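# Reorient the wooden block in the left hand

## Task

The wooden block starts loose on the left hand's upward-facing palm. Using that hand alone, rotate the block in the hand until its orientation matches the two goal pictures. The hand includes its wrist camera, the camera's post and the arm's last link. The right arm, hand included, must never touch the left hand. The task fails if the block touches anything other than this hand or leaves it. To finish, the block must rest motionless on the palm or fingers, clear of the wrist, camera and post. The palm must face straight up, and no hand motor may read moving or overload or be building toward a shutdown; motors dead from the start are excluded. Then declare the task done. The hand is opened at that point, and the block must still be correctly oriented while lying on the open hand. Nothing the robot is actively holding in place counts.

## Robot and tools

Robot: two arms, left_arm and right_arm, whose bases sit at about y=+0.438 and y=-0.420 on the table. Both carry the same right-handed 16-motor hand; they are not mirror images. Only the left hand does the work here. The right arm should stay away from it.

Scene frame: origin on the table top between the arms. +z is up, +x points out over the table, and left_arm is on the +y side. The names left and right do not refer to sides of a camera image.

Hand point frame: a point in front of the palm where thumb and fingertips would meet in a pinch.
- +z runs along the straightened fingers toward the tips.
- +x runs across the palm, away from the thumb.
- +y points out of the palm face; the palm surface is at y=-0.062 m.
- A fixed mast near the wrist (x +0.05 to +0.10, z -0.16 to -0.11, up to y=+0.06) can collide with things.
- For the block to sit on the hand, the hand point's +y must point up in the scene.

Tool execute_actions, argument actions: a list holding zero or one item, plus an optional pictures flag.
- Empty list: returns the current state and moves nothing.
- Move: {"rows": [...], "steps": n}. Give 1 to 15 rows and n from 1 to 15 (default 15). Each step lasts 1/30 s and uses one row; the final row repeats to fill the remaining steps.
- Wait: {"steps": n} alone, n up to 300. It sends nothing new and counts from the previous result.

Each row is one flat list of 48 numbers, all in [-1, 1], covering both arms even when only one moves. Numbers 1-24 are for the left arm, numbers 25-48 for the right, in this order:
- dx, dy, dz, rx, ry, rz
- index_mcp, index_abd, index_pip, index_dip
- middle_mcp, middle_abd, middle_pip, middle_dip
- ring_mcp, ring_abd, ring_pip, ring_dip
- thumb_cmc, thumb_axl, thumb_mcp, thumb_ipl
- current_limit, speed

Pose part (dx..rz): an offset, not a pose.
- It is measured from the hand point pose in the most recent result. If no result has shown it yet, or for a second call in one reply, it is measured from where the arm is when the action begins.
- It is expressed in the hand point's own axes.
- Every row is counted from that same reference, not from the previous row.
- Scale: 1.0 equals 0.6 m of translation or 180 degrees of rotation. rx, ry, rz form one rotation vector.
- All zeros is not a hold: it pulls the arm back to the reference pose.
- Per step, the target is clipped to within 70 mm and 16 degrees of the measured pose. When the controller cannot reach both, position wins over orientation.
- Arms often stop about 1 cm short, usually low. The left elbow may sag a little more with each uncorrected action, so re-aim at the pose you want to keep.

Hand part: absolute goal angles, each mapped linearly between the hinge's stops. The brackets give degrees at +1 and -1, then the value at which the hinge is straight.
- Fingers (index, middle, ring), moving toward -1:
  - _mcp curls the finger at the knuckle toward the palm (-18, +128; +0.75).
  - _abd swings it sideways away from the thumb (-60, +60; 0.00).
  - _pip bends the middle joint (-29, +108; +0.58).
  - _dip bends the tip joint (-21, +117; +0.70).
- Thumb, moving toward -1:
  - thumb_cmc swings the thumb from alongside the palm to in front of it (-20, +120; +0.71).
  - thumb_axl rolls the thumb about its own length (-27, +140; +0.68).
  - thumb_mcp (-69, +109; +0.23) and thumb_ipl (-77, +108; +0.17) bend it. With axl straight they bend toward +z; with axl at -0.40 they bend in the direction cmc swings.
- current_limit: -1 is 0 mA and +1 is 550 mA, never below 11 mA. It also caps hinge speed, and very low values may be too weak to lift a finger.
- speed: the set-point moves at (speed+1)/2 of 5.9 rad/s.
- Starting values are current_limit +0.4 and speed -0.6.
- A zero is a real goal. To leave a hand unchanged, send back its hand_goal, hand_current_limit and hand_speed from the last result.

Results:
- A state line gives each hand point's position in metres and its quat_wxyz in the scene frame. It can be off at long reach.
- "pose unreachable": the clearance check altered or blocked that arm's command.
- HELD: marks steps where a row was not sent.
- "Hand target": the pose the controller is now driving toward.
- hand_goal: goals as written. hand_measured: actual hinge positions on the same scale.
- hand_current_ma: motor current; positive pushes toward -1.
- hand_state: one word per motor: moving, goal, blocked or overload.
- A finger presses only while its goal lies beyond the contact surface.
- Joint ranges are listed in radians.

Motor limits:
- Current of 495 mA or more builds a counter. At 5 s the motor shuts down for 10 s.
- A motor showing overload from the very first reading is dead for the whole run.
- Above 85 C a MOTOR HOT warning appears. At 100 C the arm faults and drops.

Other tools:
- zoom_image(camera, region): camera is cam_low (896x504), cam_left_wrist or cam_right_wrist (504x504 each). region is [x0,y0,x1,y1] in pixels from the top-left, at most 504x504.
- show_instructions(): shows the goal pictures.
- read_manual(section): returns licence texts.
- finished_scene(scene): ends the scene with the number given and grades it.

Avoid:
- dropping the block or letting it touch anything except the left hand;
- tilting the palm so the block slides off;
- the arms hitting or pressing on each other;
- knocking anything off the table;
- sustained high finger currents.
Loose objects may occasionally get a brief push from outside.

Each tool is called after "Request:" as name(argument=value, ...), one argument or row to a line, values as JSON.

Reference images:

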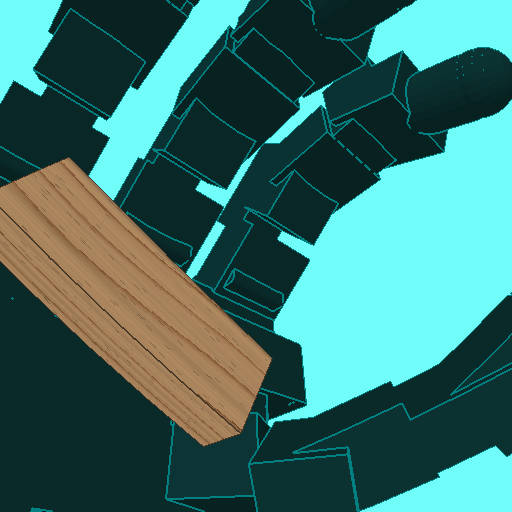

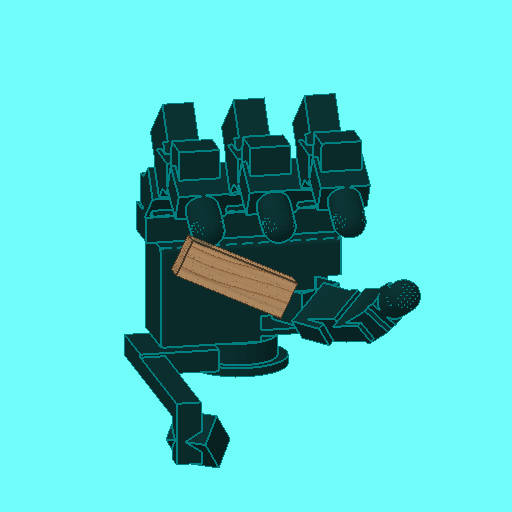

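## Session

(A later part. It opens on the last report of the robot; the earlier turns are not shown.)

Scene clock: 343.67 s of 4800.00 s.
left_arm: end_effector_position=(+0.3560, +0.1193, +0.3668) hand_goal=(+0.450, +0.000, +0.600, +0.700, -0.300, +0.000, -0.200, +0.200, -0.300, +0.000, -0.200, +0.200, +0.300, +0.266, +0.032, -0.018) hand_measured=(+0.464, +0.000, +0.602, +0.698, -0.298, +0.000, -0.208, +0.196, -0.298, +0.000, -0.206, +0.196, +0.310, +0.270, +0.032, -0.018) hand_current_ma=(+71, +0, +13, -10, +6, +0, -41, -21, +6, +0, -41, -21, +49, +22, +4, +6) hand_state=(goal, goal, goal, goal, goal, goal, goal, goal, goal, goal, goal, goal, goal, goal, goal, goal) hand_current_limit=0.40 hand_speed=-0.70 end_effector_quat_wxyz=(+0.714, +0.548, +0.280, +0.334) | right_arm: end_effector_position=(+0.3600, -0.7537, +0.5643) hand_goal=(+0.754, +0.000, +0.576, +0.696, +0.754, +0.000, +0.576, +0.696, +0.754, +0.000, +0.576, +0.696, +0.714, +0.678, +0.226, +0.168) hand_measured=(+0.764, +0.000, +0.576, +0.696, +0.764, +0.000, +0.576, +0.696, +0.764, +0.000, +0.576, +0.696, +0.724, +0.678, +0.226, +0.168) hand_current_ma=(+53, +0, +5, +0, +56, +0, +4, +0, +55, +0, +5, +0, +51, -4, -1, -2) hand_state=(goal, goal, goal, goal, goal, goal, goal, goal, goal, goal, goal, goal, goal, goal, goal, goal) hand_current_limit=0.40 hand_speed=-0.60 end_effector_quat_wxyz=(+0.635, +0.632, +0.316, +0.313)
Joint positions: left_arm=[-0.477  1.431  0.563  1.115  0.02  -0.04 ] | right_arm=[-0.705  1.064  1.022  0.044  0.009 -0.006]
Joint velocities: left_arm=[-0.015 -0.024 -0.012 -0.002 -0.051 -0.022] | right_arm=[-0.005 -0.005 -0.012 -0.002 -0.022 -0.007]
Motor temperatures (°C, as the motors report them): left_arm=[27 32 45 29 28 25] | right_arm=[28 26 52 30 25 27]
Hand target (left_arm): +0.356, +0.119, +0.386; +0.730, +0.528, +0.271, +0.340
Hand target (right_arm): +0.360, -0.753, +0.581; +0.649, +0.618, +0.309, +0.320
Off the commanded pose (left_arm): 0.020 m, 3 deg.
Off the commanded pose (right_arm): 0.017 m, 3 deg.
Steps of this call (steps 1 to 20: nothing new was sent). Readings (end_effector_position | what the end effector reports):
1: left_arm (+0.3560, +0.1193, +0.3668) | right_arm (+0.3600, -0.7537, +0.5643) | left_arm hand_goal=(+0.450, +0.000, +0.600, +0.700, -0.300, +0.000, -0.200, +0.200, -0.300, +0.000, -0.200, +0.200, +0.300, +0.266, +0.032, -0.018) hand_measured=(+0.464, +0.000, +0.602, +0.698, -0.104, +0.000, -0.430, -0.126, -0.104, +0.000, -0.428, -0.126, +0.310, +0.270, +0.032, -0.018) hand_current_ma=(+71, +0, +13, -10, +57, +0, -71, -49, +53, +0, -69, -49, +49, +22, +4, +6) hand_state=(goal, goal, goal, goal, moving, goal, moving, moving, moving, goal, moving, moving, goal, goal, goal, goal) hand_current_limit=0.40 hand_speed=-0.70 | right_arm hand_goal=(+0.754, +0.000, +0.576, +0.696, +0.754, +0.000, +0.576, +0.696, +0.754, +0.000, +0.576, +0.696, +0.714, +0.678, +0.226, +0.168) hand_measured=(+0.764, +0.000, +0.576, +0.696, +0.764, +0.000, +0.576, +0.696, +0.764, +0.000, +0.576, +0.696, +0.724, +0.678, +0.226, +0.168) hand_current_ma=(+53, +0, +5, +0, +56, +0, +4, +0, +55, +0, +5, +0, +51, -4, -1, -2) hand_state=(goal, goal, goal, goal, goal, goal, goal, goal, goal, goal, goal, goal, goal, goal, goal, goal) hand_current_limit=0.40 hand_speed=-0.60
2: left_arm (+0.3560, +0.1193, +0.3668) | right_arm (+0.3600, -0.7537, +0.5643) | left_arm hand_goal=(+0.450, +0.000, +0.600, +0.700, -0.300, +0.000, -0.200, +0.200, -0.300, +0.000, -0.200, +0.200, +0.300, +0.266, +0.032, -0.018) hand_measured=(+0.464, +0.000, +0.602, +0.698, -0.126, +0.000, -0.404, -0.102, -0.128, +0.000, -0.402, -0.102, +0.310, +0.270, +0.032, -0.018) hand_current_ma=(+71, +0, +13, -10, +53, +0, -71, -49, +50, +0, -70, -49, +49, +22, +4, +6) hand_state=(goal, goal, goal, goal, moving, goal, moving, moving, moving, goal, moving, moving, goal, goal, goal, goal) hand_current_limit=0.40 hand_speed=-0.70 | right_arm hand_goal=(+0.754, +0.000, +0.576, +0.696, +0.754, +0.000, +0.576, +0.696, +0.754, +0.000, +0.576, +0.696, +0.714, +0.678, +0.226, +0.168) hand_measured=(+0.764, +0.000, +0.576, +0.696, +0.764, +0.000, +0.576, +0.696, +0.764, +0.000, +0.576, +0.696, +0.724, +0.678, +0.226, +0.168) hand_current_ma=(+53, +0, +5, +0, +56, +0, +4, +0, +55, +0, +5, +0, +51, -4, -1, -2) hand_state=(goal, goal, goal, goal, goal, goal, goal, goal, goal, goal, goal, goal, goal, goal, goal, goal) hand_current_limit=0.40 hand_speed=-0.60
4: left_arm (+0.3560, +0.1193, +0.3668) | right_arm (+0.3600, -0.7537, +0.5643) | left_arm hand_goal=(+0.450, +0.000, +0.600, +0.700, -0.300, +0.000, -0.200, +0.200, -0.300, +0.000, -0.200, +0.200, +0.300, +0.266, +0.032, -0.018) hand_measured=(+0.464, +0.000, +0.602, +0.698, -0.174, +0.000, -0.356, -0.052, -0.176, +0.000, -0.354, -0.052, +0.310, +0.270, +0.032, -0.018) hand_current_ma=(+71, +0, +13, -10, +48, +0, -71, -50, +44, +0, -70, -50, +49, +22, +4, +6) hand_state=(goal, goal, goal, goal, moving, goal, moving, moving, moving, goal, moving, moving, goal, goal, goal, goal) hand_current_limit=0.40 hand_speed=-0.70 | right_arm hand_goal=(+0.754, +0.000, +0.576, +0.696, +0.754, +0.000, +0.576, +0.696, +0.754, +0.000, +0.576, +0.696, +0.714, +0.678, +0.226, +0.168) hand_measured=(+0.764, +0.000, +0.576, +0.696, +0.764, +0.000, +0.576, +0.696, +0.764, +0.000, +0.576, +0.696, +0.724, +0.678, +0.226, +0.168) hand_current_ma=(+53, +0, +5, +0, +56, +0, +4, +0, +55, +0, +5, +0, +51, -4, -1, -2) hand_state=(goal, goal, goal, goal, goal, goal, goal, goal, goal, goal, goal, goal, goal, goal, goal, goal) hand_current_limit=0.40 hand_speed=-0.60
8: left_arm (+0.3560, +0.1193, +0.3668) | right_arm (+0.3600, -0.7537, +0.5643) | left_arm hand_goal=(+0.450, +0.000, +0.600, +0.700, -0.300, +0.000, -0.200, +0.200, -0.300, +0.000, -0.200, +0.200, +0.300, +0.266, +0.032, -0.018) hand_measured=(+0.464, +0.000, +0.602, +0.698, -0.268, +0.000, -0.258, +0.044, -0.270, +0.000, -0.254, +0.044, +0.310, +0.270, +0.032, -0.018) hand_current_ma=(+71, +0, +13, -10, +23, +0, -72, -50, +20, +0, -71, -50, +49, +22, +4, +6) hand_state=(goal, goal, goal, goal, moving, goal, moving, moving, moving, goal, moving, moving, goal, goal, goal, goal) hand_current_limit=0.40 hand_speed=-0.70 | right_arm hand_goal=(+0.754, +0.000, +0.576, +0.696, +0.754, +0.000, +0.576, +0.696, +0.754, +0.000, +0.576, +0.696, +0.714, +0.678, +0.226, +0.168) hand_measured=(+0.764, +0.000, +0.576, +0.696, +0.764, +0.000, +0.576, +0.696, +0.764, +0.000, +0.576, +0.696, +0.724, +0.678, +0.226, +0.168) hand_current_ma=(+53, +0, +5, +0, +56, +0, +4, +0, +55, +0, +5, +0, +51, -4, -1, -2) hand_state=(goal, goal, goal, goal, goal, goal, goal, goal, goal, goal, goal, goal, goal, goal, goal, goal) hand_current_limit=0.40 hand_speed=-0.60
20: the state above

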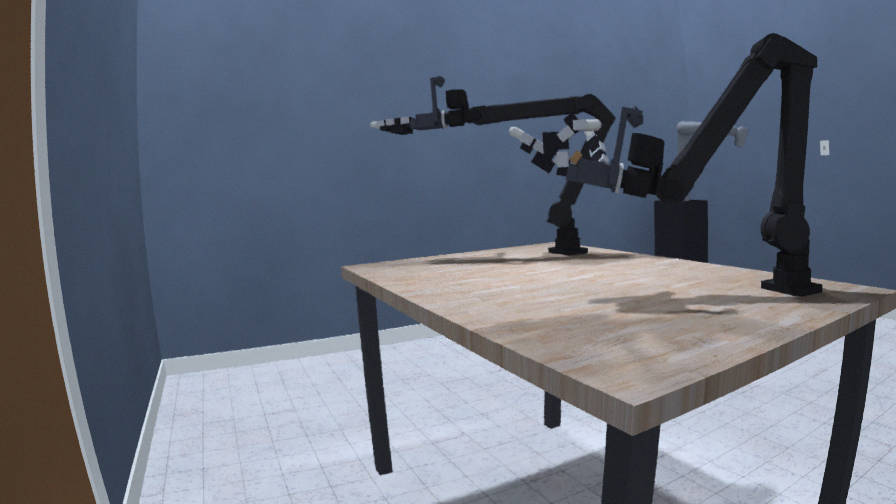

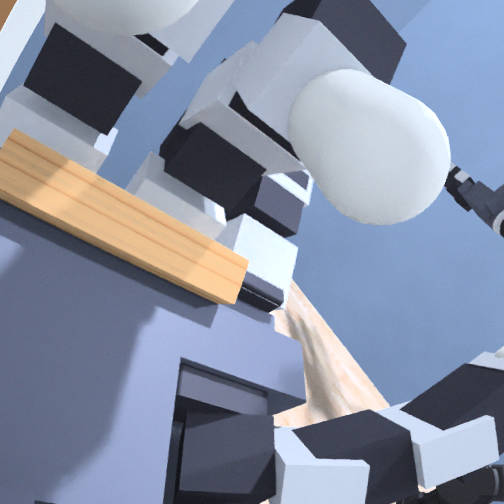

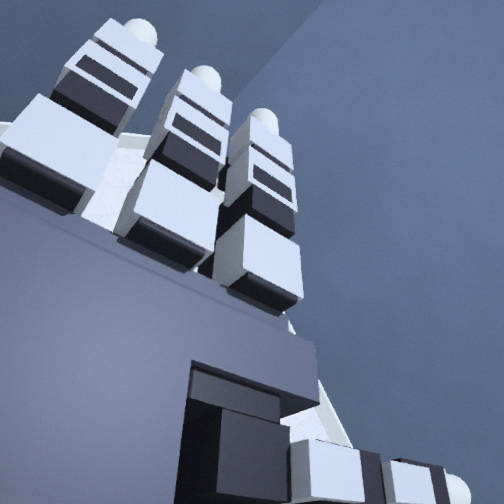

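Request:
execute_actions(
  actions=[
    {"rows": [[0,0.033,0,-0.017,0,0, 0.45,0,0.6,0.7, 0.27,0,-0.2,0.2, 0.27,0,-0.2,0.2, 0.3,0.266,0.032,-0.018, 0.4,-0.4, 0,0.029,0,-0.014,0,0, 0.754,0,0.576,0.696, 0.754,0,0.576,0.696, 0.754,0,0.576,0.696, 0.714,0.678,0.226,0.168, 0.4,-0.6]], "steps": 15},
  ],
  pictures=false,
)

Request:
execute_actions(
  actions=[
    {"rows": [[0,0.033,0,-0.017,0,0, 0.45,0,0.6,0.7, 0.27,0,-0.2,-0.754, 0.27,0,-0.2,-0.754, 0.3,0.266,0.032,-0.018, 0.4,-0.4, 0,0.029,0,-0.014,0,0, 0.754,0,0.576,0.696, 0.754,0,0.576,0.696, 0.754,0,0.576,0.696, 0.714,0.678,0.226,0.168, 0.4,-0.6]], "steps": 15},
  ],
  pictures=false,
)

Request:
execute_actions(
  actions=[
    {"rows": [[0,0.033,0,-0.017,0,0, 0.45,0,0.6,0.7, 0.27,0,-0.693,-0.754, 0.27,0,-0.693,-0.754, 0.3,0.266,0.032,-0.018, 0.4,-0.4, 0,0.029,0,-0.014,0,0, 0.754,0,0.576,0.696, 0.754,0,0.576,0.696, 0.754,0,0.576,0.696, 0.714,0.678,0.226,0.168, 0.4,-0.6]], "steps": 15},
  ],
  pictures=false,
)

Request:
execute_actions(
  actions=[
    {"steps": 20},
  ],
)

Request:
zoom_image(
  camera="cam_low",
  region=[510, 80, 660, 190],
)

Scene clock: 388.17 s of 4800.00 s.
left_arm: end_effector_position=(+0.3559, +0.1194, +0.3670) hand_goal=(+0.450, +0.000, +0.600, +0.700, +0.270, +0.000, -0.200, +0.200, +0.270, +0.000, -0.200, +0.200, +0.300, +0.266, +0.032, -0.018) hand_measured=(+0.464, +0.000, +0.602, +0.698, +0.098, +0.000, -0.206, +0.196, +0.088, +0.000, -0.206, +0.196, +0.310, +0.270, +0.032, -0.018) hand_current_ma=(+71, +0, +13, -10, -40, +0, -29, -20, -36, +0, -29, -20, +49, +22, +4, +6) hand_state=(goal, goal, goal, goal, moving, goal, goal, goal, moving, goal, goal, goal, goal, goal, goal, goal) hand_current_limit=0.40 hand_speed=-0.40 end_effector_quat_wxyz=(+0.715, +0.547, +0.279, +0.334) | right_arm: end_effector_position=(+0.3600, -0.7537, +0.5643) hand_goal=(+0.754, +0.000, +0.576, +0.696, +0.754, +0.000, +0.576, +0.696, +0.754, +0.000, +0.576, +0.696, +0.714, +0.678, +0.226, +0.168) hand_measured=(+0.764, +0.000, +0.576, +0.696, +0.764, +0.000, +0.576, +0.696, +0.764, +0.000, +0.576, +0.696, +0.724, +0.678, +0.226, +0.168) hand_current_ma=(+53, +0, +5, +0, +56, +0, +4, +0, +55, +0, +5, +0, +51, -4, -1, -2) hand_state=(goal, goal, goal, goal, goal, goal, goal, goal, goal, goal, goal, goal, goal, goal, goal, goal) hand_current_limit=0.40 hand_speed=-0.60 end_effector_quat_wxyz=(+0.635, +0.632, +0.316, +0.313)
Joint positions: left_arm=[-0.477  1.431  0.563  1.116  0.02  -0.04 ] | right_arm=[-0.705  1.064  1.022  0.044  0.009 -0.006]
Joint velocities: left_arm=[-0.005  0.005  0.007 -0.002  0.051 -0.081] | right_arm=[-0.005 -0.005 -0.032 -0.002  0.051 -0.007]
Motor temperatures (°C, as the motors report them): left_arm=[27 32 45 29 28 25] | right_arm=[28 27 54 30 25 27]
Hand target (left_arm): +0.352, +0.123, +0.386; +0.729, +0.528, +0.271, +0.341
Hand target (right_arm): +0.360, -0.753, +0.581; +0.649, +0.618, +0.309, +0.320
Off the commanded pose (left_arm): 0.020 m, 3 deg.
Off the commanded pose (right_arm): 0.017 m, 3 deg.
Steps of this call (steps 1 to 1320: nothing new was sent; steps 1321 to 1335: all 15 steps of this action). Readings (end_effector_position | what the end effector reports):
1321: left_arm (+0.3560, +0.1193, +0.3668) | right_arm (+0.3600, -0.7537, +0.5643) | left_arm hand_goal=(+0.450, +0.000, +0.600, +0.700, +0.270, +0.000, -0.200, +0.200, +0.270, +0.000, -0.200, +0.200, +0.300, +0.266, +0.032, -0.018) hand_measured=(+0.464, +0.000, +0.602, +0.698, -0.298, +0.000, -0.208, +0.196, -0.298, +0.000, -0.206, +0.196, +0.310, +0.270, +0.032, -0.018) hand_current_ma=(+71, +0, +13, -10, +6, +0, -41, -21, +6, +0, -41, -21, +49, +22, +4, +6) hand_state=(goal, goal, goal, goal, moving, goal, goal, goal, moving, goal, goal, goal, goal, goal, goal, goal) hand_current_limit=0.40 hand_speed=-0.40 | right_arm hand_goal=(+0.754, +0.000, +0.576, +0.696, +0.754, +0.000, +0.576, +0.696, +0.754, +0.000, +0.576, +0.696, +0.714, +0.678, +0.226, +0.168) hand_measured=(+0.764, +0.000, +0.576, +0.696, +0.764, +0.000, +0.576, +0.696, +0.764, +0.000, +0.576, +0.696, +0.724, +0.678, +0.226, +0.168) hand_current_ma=(+53, +0, +5, +0, +56, +0, +4, +0, +55, +0, +5, +0, +51, -4, -1, -2) hand_state=(goal, goal, goal, goal, goal, goal, goal, goal, goal, goal, goal, goal, goal, goal, goal, goal) hand_current_limit=0.40 hand_speed=-0.60
1322: left_arm (+0.3559, +0.1194, +0.3670) | right_arm (+0.3600, -0.7537, +0.5643) | left_arm hand_goal=(+0.450, +0.000, +0.600, +0.700, +0.270, +0.000, -0.200, +0.200, +0.270, +0.000, -0.200, +0.200, +0.300, +0.266, +0.032, -0.018) hand_measured=(+0.464, +0.000, +0.602, +0.698, -0.298, +0.000, -0.208, +0.196, -0.298, +0.000, -0.206, +0.196, +0.310, +0.270, +0.032, -0.018) hand_current_ma=(+71, +0, +13, -10, -98, +0, -41, -21, -100, +0, -41, -21, +49, +22, +4, +6) hand_state=(goal, goal, goal, goal, moving, goal, goal, goal, moving, goal, goal, goal, goal, goal, goal, goal) hand_current_limit=0.40 hand_speed=-0.40 | right_arm hand_goal=(+0.754, +0.000, +0.576, +0.696, +0.754, +0.000, +0.576, +0.696, +0.754, +0.000, +0.576, +0.696, +0.714, +0.678, +0.226, +0.168) hand_measured=(+0.764, +0.000, +0.576, +0.696, +0.764, +0.000, +0.576, +0.696, +0.764, +0.000, +0.576, +0.696, +0.724, +0.678, +0.226, +0.168) hand_current_ma=(+53, +0, +5, +0, +56, +0, +4, +0, +55, +0, +5, +0, +51, -4, -1, -2) hand_state=(goal, goal, goal, goal, goal, goal, goal, goal, goal, goal, goal, goal, goal, goal, goal, goal) hand_current_limit=0.40 hand_speed=-0.60
1324: left_arm (+0.3559, +0.1194, +0.3670) | right_arm (+0.3600, -0.7537, +0.5643) | left_arm hand_goal=(+0.450, +0.000, +0.600, +0.700, +0.270, +0.000, -0.200, +0.200, +0.270, +0.000, -0.200, +0.200, +0.300, +0.266, +0.032, -0.018) hand_measured=(+0.464, +0.000, +0.602, +0.698, -0.252, +0.000, -0.208, +0.196, -0.252, +0.000, -0.206, +0.196, +0.310, +0.270, +0.032, -0.018) hand_current_ma=(+71, +0, +13, -10, -65, +0, -40, -21, -63, +0, -40, -21, +49, +22, +4, +6) hand_state=(goal, goal, goal, goal, moving, goal, goal, goal, moving, goal, goal, goal, goal, goal, goal, goal) hand_current_limit=0.40 hand_speed=-0.40 | right_arm hand_goal=(+0.754, +0.000, +0.576, +0.696, +0.754, +0.000, +0.576, +0.696, +0.754, +0.000, +0.576, +0.696, +0.714, +0.678, +0.226, +0.168) hand_measured=(+0.764, +0.000, +0.576, +0.696, +0.764, +0.000, +0.576, +0.696, +0.764, +0.000, +0.576, +0.696, +0.724, +0.678, +0.226, +0.168) hand_current_ma=(+53, +0, +5, +0, +56, +0, +4, +0, +55, +0, +5, +0, +51, -4, -1, -2) hand_state=(goal, goal, goal, goal, goal, goal, goal, goal, goal, goal, goal, goal, goal, goal, goal, goal) hand_current_limit=0.40 hand_speed=-0.60
1328: left_arm (+0.3559, +0.1194, +0.3670) | right_arm (+0.3600, -0.7537, +0.5643) | left_arm hand_goal=(+0.450, +0.000, +0.600, +0.700, +0.270, +0.000, -0.200, +0.200, +0.270, +0.000, -0.200, +0.200, +0.300, +0.266, +0.032, -0.018) hand_measured=(+0.464, +0.000, +0.602, +0.698, -0.130, +0.000, -0.208, +0.196, -0.134, +0.000, -0.206, +0.196, +0.310, +0.270, +0.032, -0.018) hand_current_ma=(+71, +0, +13, -10, -56, +0, -37, -20, -51, +0, -37, -20, +49, +22, +4, +6) hand_state=(goal, goal, goal, goal, moving, goal, goal, goal, moving, goal, goal, goal, goal, goal, goal, goal) hand_current_limit=0.40 hand_speed=-0.40 | right_arm hand_goal=(+0.754, +0.000, +0.576, +0.696, +0.754, +0.000, +0.576, +0.696, +0.754, +0.000, +0.576, +0.696, +0.714, +0.678, +0.226, +0.168) hand_measured=(+0.764, +0.000, +0.576, +0.696, +0.764, +0.000, +0.576, +0.696, +0.764, +0.000, +0.576, +0.696, +0.724, +0.678, +0.226, +0.168) hand_current_ma=(+53, +0, +5, +0, +56, +0, +4, +0, +55, +0, +5, +0, +51, -4, -1, -2) hand_state=(goal, goal, goal, goal, goal, goal, goal, goal, goal, goal, goal, goal, goal, goal, goal, goal) hand_current_limit=0.40 hand_speed=-0.60
1335: the state above

Scene clock: 388.67 s of 4800.00 s.
left_arm: end_effector_position=(+0.3559, +0.1194, +0.3670) hand_goal=(+0.450, +0.000, +0.600, +0.700, +0.270, +0.000, -0.200, -0.754, +0.270, +0.000, -0.200, -0.754, +0.300, +0.266, +0.032, -0.018) hand_measured=(+0.464, +0.000, +0.602, +0.698, +0.274, +0.000, -0.204, -0.178, +0.274, +0.000, -0.204, -0.178, +0.310, +0.270, +0.032, -0.018) hand_current_ma=(+71, +0, +13, -10, +20, +0, -20, +46, +19, +0, -20, +46, +49, +22, +4, +6) hand_state=(goal, goal, goal, goal, goal, goal, goal, moving, goal, goal, goal, moving, goal, goal, goal, goal) hand_current_limit=0.40 hand_speed=-0.40 end_effector_quat_wxyz=(+0.715, +0.547, +0.279, +0.334) | right_arm: end_effector_position=(+0.3600, -0.7537, +0.5643) hand_goal=(+0.754, +0.000, +0.576, +0.696, +0.754, +0.000, +0.576, +0.696, +0.754, +0.000, +0.576, +0.696, +0.714, +0.678, +0.226, +0.168) hand_measured=(+0.764, +0.000, +0.576, +0.696, +0.764, +0.000, +0.576, +0.696, +0.764, +0.000, +0.576, +0.696, +0.724, +0.678, +0.226, +0.168) hand_current_ma=(+53, +0, +5, +0, +56, +0, +4, +0, +55, +0, +5, +0, +51, -4, -1, -2) hand_state=(goal, goal, goal, goal, goal, goal, goal, goal, goal, goal, goal, goal, goal, goal, goal, goal) hand_current_limit=0.40 hand_speed=-0.60 end_effector_quat_wxyz=(+0.635, +0.632, +0.316, +0.313)
Joint positions: left_arm=[-0.477  1.431  0.563  1.116  0.02  -0.04 ] | right_arm=[-0.705  1.064  1.022  0.044  0.009 -0.006]
Joint velocities: left_arm=[-0.005  0.005 -0.012  0.002  0.037 -0.007] | right_arm=[-0.005 -0.015 -0.002  0.002 -0.022  0.051]
Motor temperatures (°C, as the motors report them): left_arm=[27 32 45 29 28 25] | right_arm=[28 27 54 30 25 27]
Hand target (left_arm): +0.352, +0.123, +0.386; +0.729, +0.528, +0.271, +0.341
Hand target (right_arm): +0.360, -0.753, +0.581; +0.649, +0.618, +0.309, +0.320
Off the commanded pose (left_arm): 0.020 m, 3 deg.
Off the commanded pose (right_arm): 0.017 m, 3 deg.
Steps of this call (steps 1 to 15: all 15 steps of this action). Readings (end_effector_position | what the end effector reports):
1: left_arm (+0.3559, +0.1194, +0.3670) | right_arm (+0.3600, -0.7537, +0.5643) | left_arm hand_goal=(+0.450, +0.000, +0.600, +0.700, +0.270, +0.000, -0.200, -0.754, +0.270, +0.000, -0.200, -0.754, +0.300, +0.266, +0.032, -0.018) hand_measured=(+0.464, +0.000, +0.602, +0.698, +0.132, +0.000, -0.206, +0.196, +0.120, +0.000, -0.204, +0.196, +0.310, +0.270, +0.032, -0.018) hand_current_ma=(+71, +0, +13, -10, -38, +0, -27, -20, -34, +0, -28, -20, +49, +22, +4, +6) hand_state=(goal, goal, goal, goal, moving, goal, goal, moving, moving, goal, goal, moving, goal, goal, goal, goal) hand_current_limit=0.40 hand_speed=-0.40 | right_arm hand_goal=(+0.754, +0.000, +0.576, +0.696, +0.754, +0.000, +0.576, +0.696, +0.754, +0.000, +0.576, +0.696, +0.714, +0.678, +0.226, +0.168) hand_measured=(+0.764, +0.000, +0.576, +0.696, +0.764, +0.000, +0.576, +0.696, +0.764, +0.000, +0.576, +0.696, +0.724, +0.678, +0.226, +0.168) hand_current_ma=(+53, +0, +5, +0, +56, +0, +4, +0, +55, +0, +5, +0, +51, -4, -1, -2) hand_state=(goal, goal, goal, goal, goal, goal, goal, goal, goal, goal, goal, goal, goal, goal, goal, goal) hand_current_limit=0.40 hand_speed=-0.60
2: left_arm (+0.3559, +0.1194, +0.3670) | right_arm (+0.3600, -0.7537, +0.5643) | left_arm hand_goal=(+0.450, +0.000, +0.600, +0.700, +0.270, +0.000, -0.200, -0.754, +0.270, +0.000, -0.200, -0.754, +0.300, +0.266, +0.032, -0.018) hand_measured=(+0.464, +0.000, +0.602, +0.698, +0.166, +0.000, -0.206, +0.196, +0.152, +0.000, -0.204, +0.196, +0.310, +0.270, +0.032, -0.018) hand_current_ma=(+71, +0, +13, -10, -35, +0, -26, +85, -32, +0, -26, +85, +49, +22, +4, +6) hand_state=(goal, goal, goal, goal, moving, goal, goal, moving, moving, goal, goal, moving, goal, goal, goal, goal) hand_current_limit=0.40 hand_speed=-0.40 | right_arm hand_goal=(+0.754, +0.000, +0.576, +0.696, +0.754, +0.000, +0.576, +0.696, +0.754, +0.000, +0.576, +0.696, +0.714, +0.678, +0.226, +0.168) hand_measured=(+0.764, +0.000, +0.576, +0.696, +0.764, +0.000, +0.576, +0.696, +0.764, +0.000, +0.576, +0.696, +0.724, +0.678, +0.226, +0.168) hand_current_ma=(+53, +0, +5, +0, +56, +0, +4, +0, +55, +0, +5, +0, +51, -4, -1, -2) hand_state=(goal, goal, goal, goal, goal, goal, goal, goal, goal, goal, goal, goal, goal, goal, goal, goal) hand_current_limit=0.40 hand_speed=-0.60
4: left_arm (+0.3559, +0.1194, +0.3670) | right_arm (+0.3600, -0.7537, +0.5643) | left_arm hand_goal=(+0.450, +0.000, +0.600, +0.700, +0.270, +0.000, -0.200, -0.754, +0.270, +0.000, -0.200, -0.754, +0.300, +0.266, +0.032, -0.018) hand_measured=(+0.464, +0.000, +0.602, +0.698, +0.234, +0.000, -0.204, +0.148, +0.218, +0.000, -0.204, +0.148, +0.310, +0.270, +0.032, -0.018) hand_current_ma=(+71, +0, +13, -10, +4, +0, -23, +62, -29, +0, -24, +62, +49, +22, +4, +6) hand_state=(goal, goal, goal, goal, moving, goal, goal, moving, moving, goal, goal, moving, goal, goal, goal, goal) hand_current_limit=0.40 hand_speed=-0.40 | right_arm hand_goal=(+0.754, +0.000, +0.576, +0.696, +0.754, +0.000, +0.576, +0.696, +0.754, +0.000, +0.576, +0.696, +0.714, +0.678, +0.226, +0.168) hand_measured=(+0.764, +0.000, +0.576, +0.696, +0.764, +0.000, +0.576, +0.696, +0.764, +0.000, +0.576, +0.696, +0.724, +0.678, +0.226, +0.168) hand_current_ma=(+53, +0, +5, +0, +56, +0, +4, +0, +55, +0, +5, +0, +51, -4, -1, -2) hand_state=(goal, goal, goal, goal, goal, goal, goal, goal, goal, goal, goal, goal, goal, goal, goal, goal) hand_current_limit=0.40 hand_speed=-0.60
8: left_arm (+0.3559, +0.1194, +0.3670) | right_arm (+0.3600, -0.7537, +0.5643) | left_arm hand_goal=(+0.450, +0.000, +0.600, +0.700, +0.270, +0.000, -0.200, -0.754, +0.270, +0.000, -0.200, -0.754, +0.300, +0.266, +0.032, -0.018) hand_measured=(+0.464, +0.000, +0.602, +0.698, +0.274, +0.000, -0.204, +0.030, +0.274, +0.000, -0.204, +0.030, +0.310, +0.270, +0.032, -0.018) hand_current_ma=(+71, +0, +13, -10, +20, +0, -20, +50, +20, +0, -20, +50, +49, +22, +4, +6) hand_state=(goal, goal, goal, goal, goal, goal, goal, moving, moving, goal, goal, moving, goal, goal, goal, goal) hand_current_limit=0.40 hand_speed=-0.40 | right_arm hand_goal=(+0.754, +0.000, +0.576, +0.696, +0.754, +0.000, +0.576, +0.696, +0.754, +0.000, +0.576, +0.696, +0.714, +0.678, +0.226, +0.168) hand_measured=(+0.764, +0.000, +0.576, +0.696, +0.764, +0.000, +0.576, +0.696, +0.764, +0.000, +0.576, +0.696, +0.724, +0.678, +0.226, +0.168) hand_current_ma=(+53, +0, +5, +0, +56, +0, +4, +0, +55, +0, +5, +0, +51, -4, -1, -2) hand_state=(goal, goal, goal, goal, goal, goal, goal, goal, goal, goal, goal, goal, goal, goal, goal, goal) hand_current_limit=0.40 hand_speed=-0.60
15: the state above

Scene clock: 389.17 s of 4800.00 s.
left_arm: end_effector_position=(+0.3559, +0.1194, +0.3670) hand_goal=(+0.450, +0.000, +0.600, +0.700, +0.270, +0.000, -0.692, -0.754, +0.270, +0.000, -0.692, -0.754, +0.300, +0.266, +0.032, -0.018) hand_measured=(+0.464, +0.000, +0.602, +0.698, +0.274, +0.000, -0.636, -0.620, +0.274, +0.000, -0.578, -0.624, +0.310, +0.270, +0.032, -0.018) hand_current_ma=(+71, +0, +13, -10, +21, +0, +43, +47, +20, +0, +39, +47, +49, +22, +4, +6) hand_state=(goal, goal, goal, goal, goal, goal, moving, moving, goal, goal, moving, moving, goal, goal, goal, goal) hand_current_limit=0.40 hand_speed=-0.40 end_effector_quat_wxyz=(+0.715, +0.547, +0.279, +0.334) | right_arm: end_effector_position=(+0.3600, -0.7537, +0.5643) hand_goal=(+0.754, +0.000, +0.576, +0.696, +0.754, +0.000, +0.576, +0.696, +0.754, +0.000, +0.576, +0.696, +0.714, +0.678, +0.226, +0.168) hand_measured=(+0.764, +0.000, +0.576, +0.696, +0.764, +0.000, +0.576, +0.696, +0.764, +0.000, +0.576, +0.696, +0.724, +0.678, +0.226, +0.168) hand_current_ma=(+53, +0, +5, +0, +56, +0, +4, +0, +55, +0, +5, +0, +51, -4, -1, -2) hand_state=(goal, goal, goal, goal, goal, goal, goal, goal, goal, goal, goal, goal, goal, goal, goal, goal) hand_current_limit=0.40 hand_speed=-0.60 end_effector_quat_wxyz=(+0.635, +0.632, +0.316, +0.313)
Joint positions: left_arm=[-0.477  1.431  0.563  1.116  0.02  -0.04 ] | right_arm=[-0.705  1.064  1.022  0.044  0.009 -0.006]
Joint velocities: left_arm=[-0.005  0.005 -0.012 -0.022  0.022 -0.081] | right_arm=[-0.015 -0.015  0.027  0.017  0.022 -0.081]
Motor temperatures (°C, as the motors report them): left_arm=[27 32 45 29 28 25] | right_arm=[28 27 54 30 25 27]
Hand target (left_arm): +0.352, +0.123, +0.386; +0.729, +0.528, +0.271, +0.341
Hand target (right_arm): +0.360, -0.753, +0.581; +0.649, +0.618, +0.309, +0.320
Off the commanded pose (left_arm): 0.020 m, 3 deg.
Off the commanded pose (right_arm): 0.017 m, 3 deg.
Steps of this call (steps 1 to 15: all 15 steps of this action). Readings (end_effector_position | what the end effector reports):
1: left_arm (+0.3559, +0.1194, +0.3670) | right_arm (+0.3600, -0.7537, +0.5643) | left_arm hand_goal=(+0.450, +0.000, +0.600, +0.700, +0.270, +0.000, -0.692, -0.754, +0.270, +0.000, -0.692, -0.754, +0.300, +0.266, +0.032, -0.018) hand_measured=(+0.464, +0.000, +0.602, +0.698, +0.274, +0.000, -0.204, -0.208, +0.274, +0.000, -0.204, -0.208, +0.310, +0.270, +0.032, -0.018) hand_current_ma=(+71, +0, +13, -10, +20, +0, -20, +47, +19, +0, -20, +47, +49, +22, +4, +6) hand_state=(goal, goal, goal, goal, goal, goal, moving, moving, goal, goal, moving, moving, goal, goal, goal, goal) hand_current_limit=0.40 hand_speed=-0.40 | right_arm hand_goal=(+0.754, +0.000, +0.576, +0.696, +0.754, +0.000, +0.576, +0.696, +0.754, +0.000, +0.576, +0.696, +0.714, +0.678, +0.226, +0.168) hand_measured=(+0.764, +0.000, +0.576, +0.696, +0.764, +0.000, +0.576, +0.696, +0.764, +0.000, +0.576, +0.696, +0.724, +0.678, +0.226, +0.168) hand_current_ma=(+53, +0, +5, +0, +56, +0, +4, +0, +55, +0, +5, +0, +51, -4, -1, -2) hand_state=(goal, goal, goal, goal, goal, goal, goal, goal, goal, goal, goal, goal, goal, goal, goal, goal) hand_current_limit=0.40 hand_speed=-0.60
2: left_arm (+0.3559, +0.1194, +0.3670) | right_arm (+0.3600, -0.7537, +0.5643) | left_arm hand_goal=(+0.450, +0.000, +0.600, +0.700, +0.270, +0.000, -0.692, -0.754, +0.270, +0.000, -0.692, -0.754, +0.300, +0.266, +0.032, -0.018) hand_measured=(+0.464, +0.000, +0.602, +0.698, +0.274, +0.000, -0.204, -0.236, +0.274, +0.000, -0.204, -0.238, +0.310, +0.270, +0.032, -0.018) hand_current_ma=(+71, +0, +13, -10, +21, +0, +76, +46, +20, +0, +87, +47, +49, +22, +4, +6) hand_state=(goal, goal, goal, goal, goal, goal, moving, moving, goal, goal, moving, moving, goal, goal, goal, goal) hand_current_limit=0.40 hand_speed=-0.40 | right_arm hand_goal=(+0.754, +0.000, +0.576, +0.696, +0.754, +0.000, +0.576, +0.696, +0.754, +0.000, +0.576, +0.696, +0.714, +0.678, +0.226, +0.168) hand_measured=(+0.764, +0.000, +0.576, +0.696, +0.764, +0.000, +0.576, +0.696, +0.764, +0.000, +0.576, +0.696, +0.724, +0.678, +0.226, +0.168) hand_current_ma=(+53, +0, +5, +0, +56, +0, +4, +0, +55, +0, +5, +0, +51, -4, -1, -2) hand_state=(goal, goal, goal, goal, goal, goal, goal, goal, goal, goal, goal, goal, goal, goal, goal, goal) hand_current_limit=0.40 hand_speed=-0.60
4: left_arm (+0.3559, +0.1194, +0.3670) | right_arm (+0.3600, -0.7537, +0.5643) | left_arm hand_goal=(+0.450, +0.000, +0.600, +0.700, +0.270, +0.000, -0.692, -0.754, +0.270, +0.000, -0.692, -0.754, +0.300, +0.266, +0.032, -0.018) hand_measured=(+0.464, +0.000, +0.602, +0.698, +0.274, +0.000, -0.258, -0.296, +0.274, +0.000, -0.252, -0.298, +0.310, +0.270, +0.032, -0.018) hand_current_ma=(+71, +0, +13, -10, +21, +0, +52, +46, +20, +0, +61, +46, +49, +22, +4, +6) hand_state=(goal, goal, goal, goal, goal, goal, moving, moving, goal, goal, moving, moving, goal, goal, goal, goal) hand_current_limit=0.40 hand_speed=-0.40 | right_arm hand_goal=(+0.754, +0.000, +0.576, +0.696, +0.754, +0.000, +0.576, +0.696, +0.754, +0.000, +0.576, +0.696, +0.714, +0.678, +0.226, +0.168) hand_measured=(+0.764, +0.000, +0.576, +0.696, +0.764, +0.000, +0.576, +0.696, +0.764, +0.000, +0.576, +0.696, +0.724, +0.678, +0.226, +0.168) hand_current_ma=(+53, +0, +5, +0, +56, +0, +4, +0, +55, +0, +5, +0, +51, -4, -1, -2) hand_state=(goal, goal, goal, goal, goal, goal, goal, goal, goal, goal, goal, goal, goal, goal, goal, goal) hand_current_limit=0.40 hand_speed=-0.60
8: left_arm (+0.3559, +0.1194, +0.3670) | right_arm (+0.3600, -0.7537, +0.5643) | left_arm hand_goal=(+0.450, +0.000, +0.600, +0.700, +0.270, +0.000, -0.692, -0.754, +0.270, +0.000, -0.692, -0.754, +0.300, +0.266, +0.032, -0.018) hand_measured=(+0.464, +0.000, +0.602, +0.698, +0.274, +0.000, -0.394, -0.414, +0.274, +0.000, -0.370, -0.416, +0.310, +0.270, +0.032, -0.018) hand_current_ma=(+71, +0, +13, -10, +21, +0, +49, +46, +20, +0, +46, +46, +49, +22, +4, +6) hand_state=(goal, goal, goal, goal, goal, goal, moving, moving, goal, goal, moving, moving, goal, goal, goal, goal) hand_current_limit=0.40 hand_speed=-0.40 | right_arm hand_goal=(+0.754, +0.000, +0.576, +0.696, +0.754, +0.000, +0.576, +0.696, +0.754, +0.000, +0.576, +0.696, +0.714, +0.678, +0.226, +0.168) hand_measured=(+0.764, +0.000, +0.576, +0.696, +0.764, +0.000, +0.576, +0.696, +0.764, +0.000, +0.576, +0.696, +0.724, +0.678, +0.226, +0.168) hand_current_ma=(+53, +0, +5, +0, +56, +0, +4, +0, +55, +0, +5, +0, +51, -4, -1, -2) hand_state=(goal, goal, goal, goal, goal, goal, goal, goal, goal, goal, goal, goal, goal, goal, goal, goal) hand_current_limit=0.40 hand_speed=-0.60
15: the state above

Scene clock: 389.83 s of 4800.00 s.
left_arm: end_effector_position=(+0.3559, +0.1194, +0.3670) hand_goal=(+0.450, +0.000, +0.600, +0.700, +0.270, +0.000, -0.692, -0.754, +0.270, +0.000, -0.692, -0.754, +0.300, +0.266, +0.032, -0.018) hand_measured=(+0.464, +0.000, +0.602, +0.698, +0.274, +0.000, -0.692, -0.752, +0.274, +0.000, -0.692, -0.752, +0.310, +0.270, +0.032, -0.018) hand_current_ma=(+71, +0, +13, -10, +21, +0, +4, +12, +20, +0, +4, +12, +49, +22, +4, +6) hand_state=(goal, goal, goal, goal, goal, goal, goal, goal, goal, goal, goal, goal, goal, goal, goal, goal) hand_current_limit=0.40 hand_speed=-0.40 end_effector_quat_wxyz=(+0.715, +0.547, +0.279, +0.334) | right_arm: end_effector_position=(+0.3600, -0.7537, +0.5643) hand_goal=(+0.754, +0.000, +0.576, +0.696, +0.754, +0.000, +0.576, +0.696, +0.754, +0.000, +0.576, +0.696, +0.714, +0.678, +0.226, +0.168) hand_measured=(+0.764, +0.000, +0.576, +0.696, +0.764, +0.000, +0.576, +0.696, +0.764, +0.000, +0.576, +0.696, +0.724, +0.678, +0.226, +0.168) hand_current_ma=(+53, +0, +5, +0, +56, +0, +4, +0, +55, +0, +5, +0, +51, -4, -1, -2) hand_state=(goal, goal, goal, goal, goal, goal, goal, goal, goal, goal, goal, goal, goal, goal, goal, goal) hand_current_limit=0.40 hand_speed=-0.60 end_effector_quat_wxyz=(+0.635, +0.632, +0.316, +0.313)
Joint positions: left_arm=[-0.477  1.431  0.563  1.116  0.02  -0.04 ] | right_arm=[-0.705  1.064  1.022  0.044  0.009 -0.006]
Joint velocities: left_arm=[-0.015  0.015  0.022  0.007 -0.007 -0.037] | right_arm=[-0.005 -0.005  0.002  0.002  0.037  0.051]
Motor temperatures (°C, as the motors report them): left_arm=[27 32 45 29 28 25] | right_arm=[28 27 54 30 25 27]
Hand target (left_arm): +0.352, +0.123, +0.386; +0.729, +0.528, +0.271, +0.341
Hand target (right_arm): +0.360, -0.753, +0.581; +0.649, +0.618, +0.309, +0.320
Off the commanded pose (left_arm): 0.020 m, 3 deg.
Off the commanded pose (right_arm): 0.017 m, 3 deg.
Steps of this call (steps 1 to 20: nothing new was sent). Readings (end_effector_position | what the end effector reports):
1: left_arm (+0.3559, +0.1194, +0.3670) | right_arm (+0.3600, -0.7537, +0.5643) | left_arm hand_goal=(+0.450, +0.000, +0.600, +0.700, +0.270, +0.000, -0.692, -0.754, +0.270, +0.000, -0.692, -0.754, +0.300, +0.266, +0.032, -0.018) hand_measured=(+0.464, +0.000, +0.602, +0.698, +0.274, +0.000, -0.668, -0.650, +0.274, +0.000, -0.608, -0.654, +0.310, +0.270, +0.032, -0.018) hand_current_ma=(+71, +0, +13, -10, +21, +0, -14, +47, +20, +0, +40, +47, +49, +22, +4, +6) hand_state=(goal, goal, goal, goal, goal, goal, moving, moving, goal, goal, moving, moving, goal, goal, goal, goal) hand_current_limit=0.40 hand_speed=-0.40 | right_arm hand_goal=(+0.754, +0.000, +0.576, +0.696, +0.754, +0.000, +0.576, +0.696, +0.754, +0.000, +0.576, +0.696, +0.714, +0.678, +0.226, +0.168) hand_measured=(+0.764, +0.000, +0.576, +0.696, +0.764, +0.000, +0.576, +0.696, +0.764, +0.000, +0.576, +0.696, +0.724, +0.678, +0.226, +0.168) hand_current_ma=(+53, +0, +5, +0, +56, +0, +4, +0, +55, +0, +5, +0, +51, -4, -1, -2) hand_state=(goal, goal, goal, goal, goal, goal, goal, goal, goal, goal, goal, goal, goal, goal, goal, goal) hand_current_limit=0.40 hand_speed=-0.60
2: left_arm (+0.3559, +0.1194, +0.3670) | right_arm (+0.3600, -0.7537, +0.5643) | left_arm hand_goal=(+0.450, +0.000, +0.600, +0.700, +0.270, +0.000, -0.692, -0.754, +0.270, +0.000, -0.692, -0.754, +0.300, +0.266, +0.032, -0.018) hand_measured=(+0.464, +0.000, +0.602, +0.698, +0.274, +0.000, -0.684, -0.680, +0.274, +0.000, -0.636, -0.684, +0.310, +0.270, +0.032, -0.018) hand_current_ma=(+71, +0, +13, -10, +21, +0, -7, +47, +20, +0, +39, +47, +49, +22, +4, +6) hand_state=(goal, goal, goal, goal, goal, goal, moving, moving, goal, goal, moving, moving, goal, goal, goal, goal) hand_current_limit=0.40 hand_speed=-0.40 | right_arm hand_goal=(+0.754, +0.000, +0.576, +0.696, +0.754, +0.000, +0.576, +0.696, +0.754, +0.000, +0.576, +0.696, +0.714, +0.678, +0.226, +0.168) hand_measured=(+0.764, +0.000, +0.576, +0.696, +0.764, +0.000, +0.576, +0.696, +0.764, +0.000, +0.576, +0.696, +0.724, +0.678, +0.226, +0.168) hand_current_ma=(+53, +0, +5, +0, +56, +0, +4, +0, +55, +0, +5, +0, +51, -4, -1, -2) hand_state=(goal, goal, goal, goal, goal, goal, goal, goal, goal, goal, goal, goal, goal, goal, goal, goal) hand_current_limit=0.40 hand_speed=-0.60
4: left_arm (+0.3559, +0.1194, +0.3670) | right_arm (+0.3600, -0.7537, +0.5643) | left_arm hand_goal=(+0.450, +0.000, +0.600, +0.700, +0.270, +0.000, -0.692, -0.754, +0.270, +0.000, -0.692, -0.754, +0.300, +0.266, +0.032, -0.018) hand_measured=(+0.464, +0.000, +0.602, +0.698, +0.274, +0.000, -0.690, -0.736, +0.274, +0.000, -0.684, -0.738, +0.310, +0.270, +0.032, -0.018) hand_current_ma=(+71, +0, +13, -10, +21, +0, +3, -7, +20, +0, -9, -6, +49, +22, +4, +6) hand_state=(goal, goal, goal, goal, goal, goal, moving, moving, goal, goal, moving, moving, goal, goal, goal, goal) hand_current_limit=0.40 hand_speed=-0.40 | right_arm hand_goal=(+0.754, +0.000, +0.576, +0.696, +0.754, +0.000, +0.576, +0.696, +0.754, +0.000, +0.576, +0.696, +0.714, +0.678, +0.226, +0.168) hand_measured=(+0.764, +0.000, +0.576, +0.696, +0.764, +0.000, +0.576, +0.696, +0.764, +0.000, +0.576, +0.696, +0.724, +0.678, +0.226, +0.168) hand_current_ma=(+53, +0, +5, +0, +56, +0, +4, +0, +55, +0, +5, +0, +51, -4, -1, -2) hand_state=(goal, goal, goal, goal, goal, goal, goal, goal, goal, goal, goal, goal, goal, goal, goal, goal) hand_current_limit=0.40 hand_speed=-0.60
8: left_arm (+0.3559, +0.1194, +0.3670) | right_arm (+0.3600, -0.7537, +0.5643) | left_arm hand_goal=(+0.450, +0.000, +0.600, +0.700, +0.270, +0.000, -0.692, -0.754, +0.270, +0.000, -0.692, -0.754, +0.300, +0.266, +0.032, -0.018) hand_measured=(+0.464, +0.000, +0.602, +0.698, +0.274, +0.000, -0.692, -0.752, +0.274, +0.000, -0.692, -0.752, +0.310, +0.270, +0.032, -0.018) hand_current_ma=(+71, +0, +13, -10, +21, +0, +4, +12, +20, +0, +4, +12, +49, +22, +4, +6) hand_state=(goal, goal, goal, goal, goal, goal, goal, goal, goal, goal, goal, goal, goal, goal, goal, goal) hand_current_limit=0.40 hand_speed=-0.40 | right_arm hand_goal=(+0.754, +0.000, +0.576, +0.696, +0.754, +0.000, +0.576, +0.696, +0.754, +0.000, +0.576, +0.696, +0.714, +0.678, +0.226, +0.168) hand_measured=(+0.764, +0.000, +0.576, +0.696, +0.764, +0.000, +0.576, +0.696, +0.764, +0.000, +0.576, +0.696, +0.724, +0.678, +0.226, +0.168) hand_current_ma=(+53, +0, +5, +0, +56, +0, +4, +0, +55, +0, +5, +0, +51, -4, -1, -2) hand_state=(goal, goal, goal, goal, goal, goal, goal, goal, goal, goal, goal, goal, goal, goal, goal, goal) hand_current_limit=0.40 hand_speed=-0.60
20: the state above

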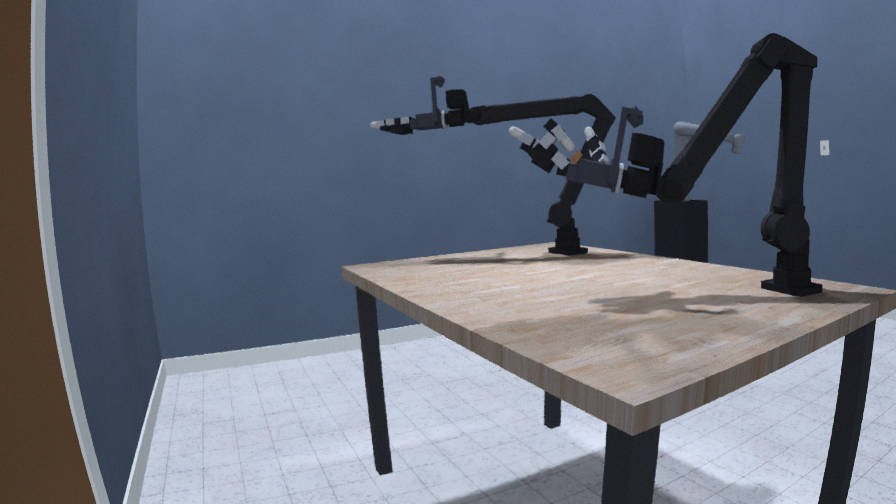

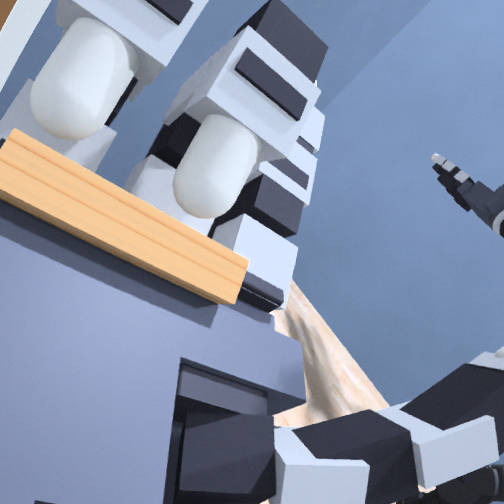

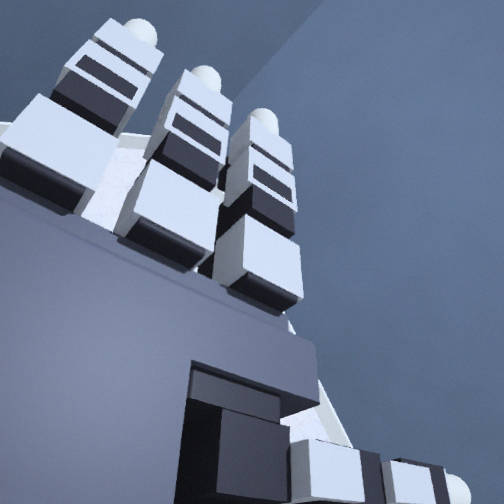

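Region (510, 80, 660, 190) of cam_low's 896x504 image, scaled by 3.360, with more detail than that image has; it fills the top 370 rows of this view, and the rest is white.

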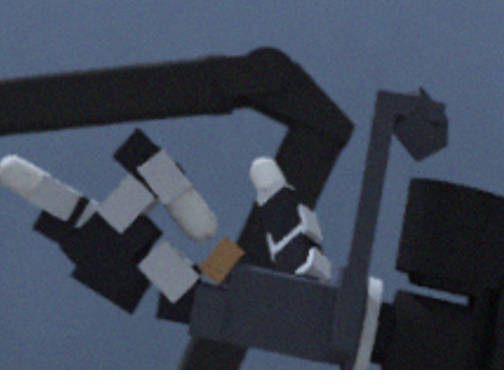

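Request:
execute_actions(
  actions=[
    {"rows": [[0,0.033,0,-0.017,0,0, 0.45,0,0.6,0.7, 0.068,0,-0.693,-0.754, 0.068,0,-0.693,-0.754, 0.3,0.266,0.032,-0.018, 0.4,-0.7, 0,0.029,0,-0.014,0,0, 0.754,0,0.576,0.696, 0.754,0,0.576,0.696, 0.754,0,0.576,0.696, 0.714,0.678,0.226,0.168, 0.4,-0.6]], "steps": 15},
  ],
)

Request:
zoom_image(
  camera="cam_low",
  region=[510, 80, 660, 190],
)

Scene clock: 395.73 s of 4800.00 s.
left_arm: end_effector_position=(+0.3559, +0.1194, +0.3670) hand_goal=(+0.450, +0.000, +0.600, +0.700, +0.068, +0.000, -0.692, -0.754, +0.068, +0.000, -0.692, -0.754, +0.300, +0.266, +0.032, -0.018) hand_measured=(+0.464, +0.000, +0.602, +0.698, +0.100, +0.000, -0.684, -0.752, +0.100, +0.000, -0.684, -0.752, +0.310, +0.270, +0.032, -0.018) hand_current_ma=(+71, +0, +13, -10, +175, +0, +39, +12, +179, +0, +45, +12, +49, +22, +4, +6) hand_state=(goal, goal, goal, goal, blocked, goal, goal, goal, blocked, goal, goal, goal, goal, goal, goal, goal) hand_current_limit=0.40 hand_speed=-0.70 end_effector_quat_wxyz=(+0.715, +0.547, +0.279, +0.334) | right_arm: end_effector_position=(+0.3600, -0.7537, +0.5643) hand_goal=(+0.754, +0.000, +0.576, +0.696, +0.754, +0.000, +0.576, +0.696, +0.754, +0.000, +0.576, +0.696, +0.714, +0.678, +0.226, +0.168) hand_measured=(+0.764, +0.000, +0.576, +0.696, +0.764, +0.000, +0.576, +0.696, +0.764, +0.000, +0.576, +0.696, +0.724, +0.678, +0.226, +0.168) hand_current_ma=(+53, +0, +5, +0, +56, +0, +4, +0, +55, +0, +5, +0, +51, -4, -1, -2) hand_state=(goal, goal, goal, goal, goal, goal, goal, goal, goal, goal, goal, goal, goal, goal, goal, goal) hand_current_limit=0.40 hand_speed=-0.60 end_effector_quat_wxyz=(+0.635, +0.632, +0.316, +0.313)
Joint positions: left_arm=[-0.477  1.431  0.563  1.116  0.02  -0.04 ] | right_arm=[-0.705  1.064  1.022  0.044  0.009 -0.006]
Joint velocities: left_arm=[-0.015 -0.024  0.002  0.002  0.022  0.051] | right_arm=[-0.015 -0.005  0.012 -0.007 -0.007 -0.11 ]
Motor temperatures (°C, as the motors report them): left_arm=[27 32 45 29 28 25] | right_arm=[28 27 54 30 25 27]
Hand target (left_arm): +0.352, +0.123, +0.386; +0.729, +0.528, +0.271, +0.341
Hand target (right_arm): +0.360, -0.753, +0.581; +0.649, +0.618, +0.309, +0.320
Off the commanded pose (left_arm): 0.020 m, 3 deg.
Off the commanded pose (right_arm): 0.017 m, 3 deg.
Steps of this call (steps 1 to 162: nothing new was sent; steps 163 to 177: all 15 steps of this action). Readings (end_effector_position | what the end effector reports):
163: left_arm (+0.3559, +0.1194, +0.3670) | right_arm (+0.3600, -0.7537, +0.5643) | left_arm hand_goal=(+0.450, +0.000, +0.600, +0.700, +0.068, +0.000, -0.692, -0.754, +0.068, +0.000, -0.692, -0.754, +0.300, +0.266, +0.032, -0.018) hand_measured=(+0.464, +0.000, +0.602, +0.698, +0.274, +0.000, -0.692, -0.752, +0.274, +0.000, -0.692, -0.752, +0.310, +0.270, +0.032, -0.018) hand_current_ma=(+71, +0, +13, -10, +21, +0, +4, +12, +20, +0, +4, +12, +49, +22, +4, +6) hand_state=(goal, goal, goal, goal, moving, goal, goal, goal, moving, goal, goal, goal, goal, goal, goal, goal) hand_current_limit=0.40 hand_speed=-0.70 | right_arm hand_goal=(+0.754, +0.000, +0.576, +0.696, +0.754, +0.000, +0.576, +0.696, +0.754, +0.000, +0.576, +0.696, +0.714, +0.678, +0.226, +0.168) hand_measured=(+0.764, +0.000, +0.576, +0.696, +0.764, +0.000, +0.576, +0.696, +0.764, +0.000, +0.576, +0.696, +0.724, +0.678, +0.226, +0.168) hand_current_ma=(+53, +0, +5, +0, +56, +0, +4, +0, +55, +0, +5, +0, +51, -4, -1, -2) hand_state=(goal, goal, goal, goal, goal, goal, goal, goal, goal, goal, goal, goal, goal, goal, goal, goal) hand_current_limit=0.40 hand_speed=-0.60
164: left_arm (+0.3559, +0.1194, +0.3670) | right_arm (+0.3600, -0.7537, +0.5643) | left_arm hand_goal=(+0.450, +0.000, +0.600, +0.700, +0.068, +0.000, -0.692, -0.754, +0.068, +0.000, -0.692, -0.754, +0.300, +0.266, +0.032, -0.018) hand_measured=(+0.464, +0.000, +0.602, +0.698, +0.274, +0.000, -0.692, -0.752, +0.274, +0.000, -0.692, -0.752, +0.310, +0.270, +0.032, -0.018) hand_current_ma=(+71, +0, +13, -10, +80, +0, +4, +12, +80, +0, +4, +12, +49, +22, +4, +6) hand_state=(goal, goal, goal, goal, moving, goal, goal, goal, moving, goal, goal, goal, goal, goal, goal, goal) hand_current_limit=0.40 hand_speed=-0.70 | right_arm hand_goal=(+0.754, +0.000, +0.576, +0.696, +0.754, +0.000, +0.576, +0.696, +0.754, +0.000, +0.576, +0.696, +0.714, +0.678, +0.226, +0.168) hand_measured=(+0.764, +0.000, +0.576, +0.696, +0.764, +0.000, +0.576, +0.696, +0.764, +0.000, +0.576, +0.696, +0.724, +0.678, +0.226, +0.168) hand_current_ma=(+53, +0, +5, +0, +56, +0, +4, +0, +55, +0, +5, +0, +51, -4, -1, -2) hand_state=(goal, goal, goal, goal, goal, goal, goal, goal, goal, goal, goal, goal, goal, goal, goal, goal) hand_current_limit=0.40 hand_speed=-0.60
166: left_arm (+0.3559, +0.1194, +0.3670) | right_arm (+0.3600, -0.7537, +0.5643) | left_arm hand_goal=(+0.450, +0.000, +0.600, +0.700, +0.068, +0.000, -0.692, -0.754, +0.068, +0.000, -0.692, -0.754, +0.300, +0.266, +0.032, -0.018) hand_measured=(+0.464, +0.000, +0.602, +0.698, +0.250, +0.000, -0.692, -0.752, +0.248, +0.000, -0.692, -0.752, +0.310, +0.270, +0.032, -0.018) hand_current_ma=(+71, +0, +13, -10, +109, +0, +4, +12, +102, +0, +4, +12, +49, +22, +4, +6) hand_state=(goal, goal, goal, goal, moving, goal, goal, goal, moving, goal, goal, goal, goal, goal, goal, goal) hand_current_limit=0.40 hand_speed=-0.70 | right_arm hand_goal=(+0.754, +0.000, +0.576, +0.696, +0.754, +0.000, +0.576, +0.696, +0.754, +0.000, +0.576, +0.696, +0.714, +0.678, +0.226, +0.168) hand_measured=(+0.764, +0.000, +0.576, +0.696, +0.764, +0.000, +0.576, +0.696, +0.764, +0.000, +0.576, +0.696, +0.724, +0.678, +0.226, +0.168) hand_current_ma=(+53, +0, +5, +0, +56, +0, +4, +0, +55, +0, +5, +0, +51, -4, -1, -2) hand_state=(goal, goal, goal, goal, goal, goal, goal, goal, goal, goal, goal, goal, goal, goal, goal, goal) hand_current_limit=0.40 hand_speed=-0.60
170: left_arm (+0.3559, +0.1194, +0.3670) | right_arm (+0.3600, -0.7537, +0.5643) | left_arm hand_goal=(+0.450, +0.000, +0.600, +0.700, +0.068, +0.000, -0.692, -0.754, +0.068, +0.000, -0.692, -0.754, +0.300, +0.266, +0.032, -0.018) hand_measured=(+0.464, +0.000, +0.602, +0.698, +0.158, +0.000, -0.692, -0.752, +0.156, +0.000, -0.692, -0.752, +0.310, +0.270, +0.032, -0.018) hand_current_ma=(+71, +0, +13, -10, +91, +0, +3, +12, +85, +0, +3, +12, +49, +22, +4, +6) hand_state=(goal, goal, goal, goal, moving, goal, goal, goal, moving, goal, goal, goal, goal, goal, goal, goal) hand_current_limit=0.40 hand_speed=-0.70 | right_arm hand_goal=(+0.754, +0.000, +0.576, +0.696, +0.754, +0.000, +0.576, +0.696, +0.754, +0.000, +0.576, +0.696, +0.714, +0.678, +0.226, +0.168) hand_measured=(+0.764, +0.000, +0.576, +0.696, +0.764, +0.000, +0.576, +0.696, +0.764, +0.000, +0.576, +0.696, +0.724, +0.678, +0.226, +0.168) hand_current_ma=(+53, +0, +5, +0, +56, +0, +4, +0, +55, +0, +5, +0, +51, -4, -1, -2) hand_state=(goal, goal, goal, goal, goal, goal, goal, goal, goal, goal, goal, goal, goal, goal, goal, goal) hand_current_limit=0.40 hand_speed=-0.60
177: the state above

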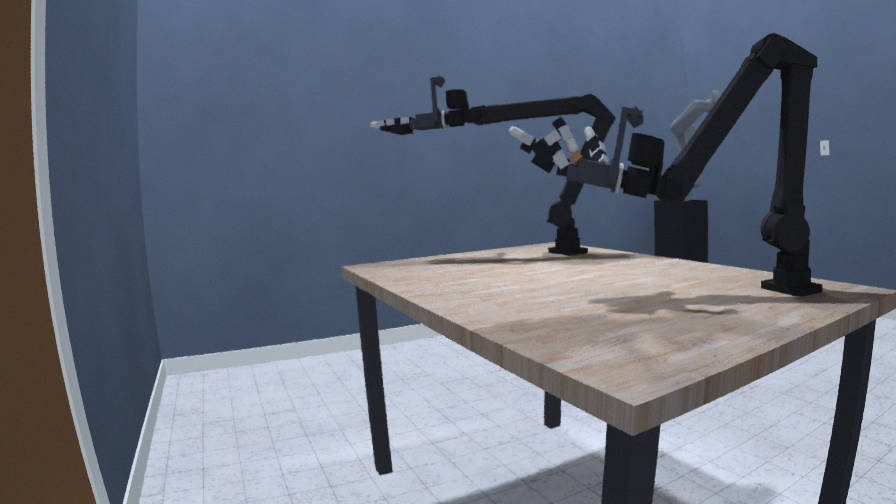

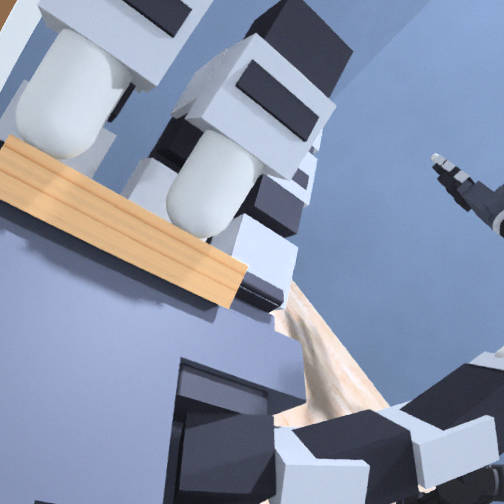

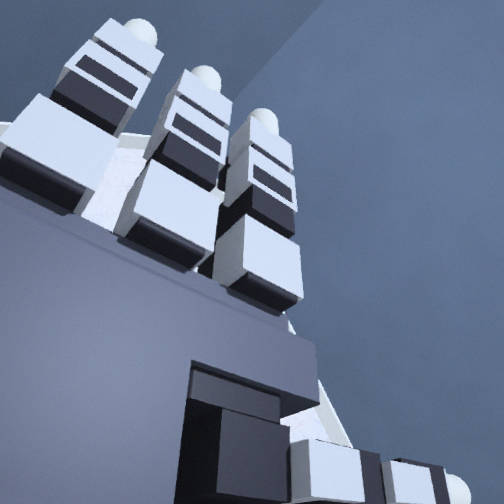

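Region (510, 80, 660, 190) of cam_low's 896x504 image, scaled by 3.360, with more detail than that image has; it fills the top 370 rows of this view, and the rest is white.

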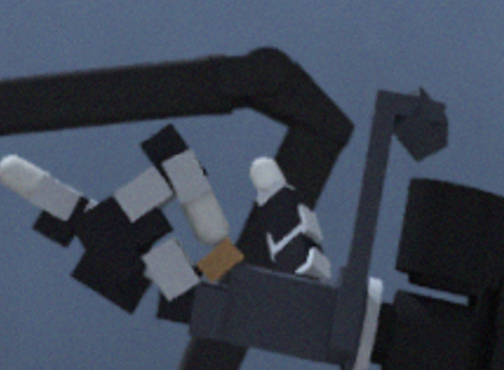

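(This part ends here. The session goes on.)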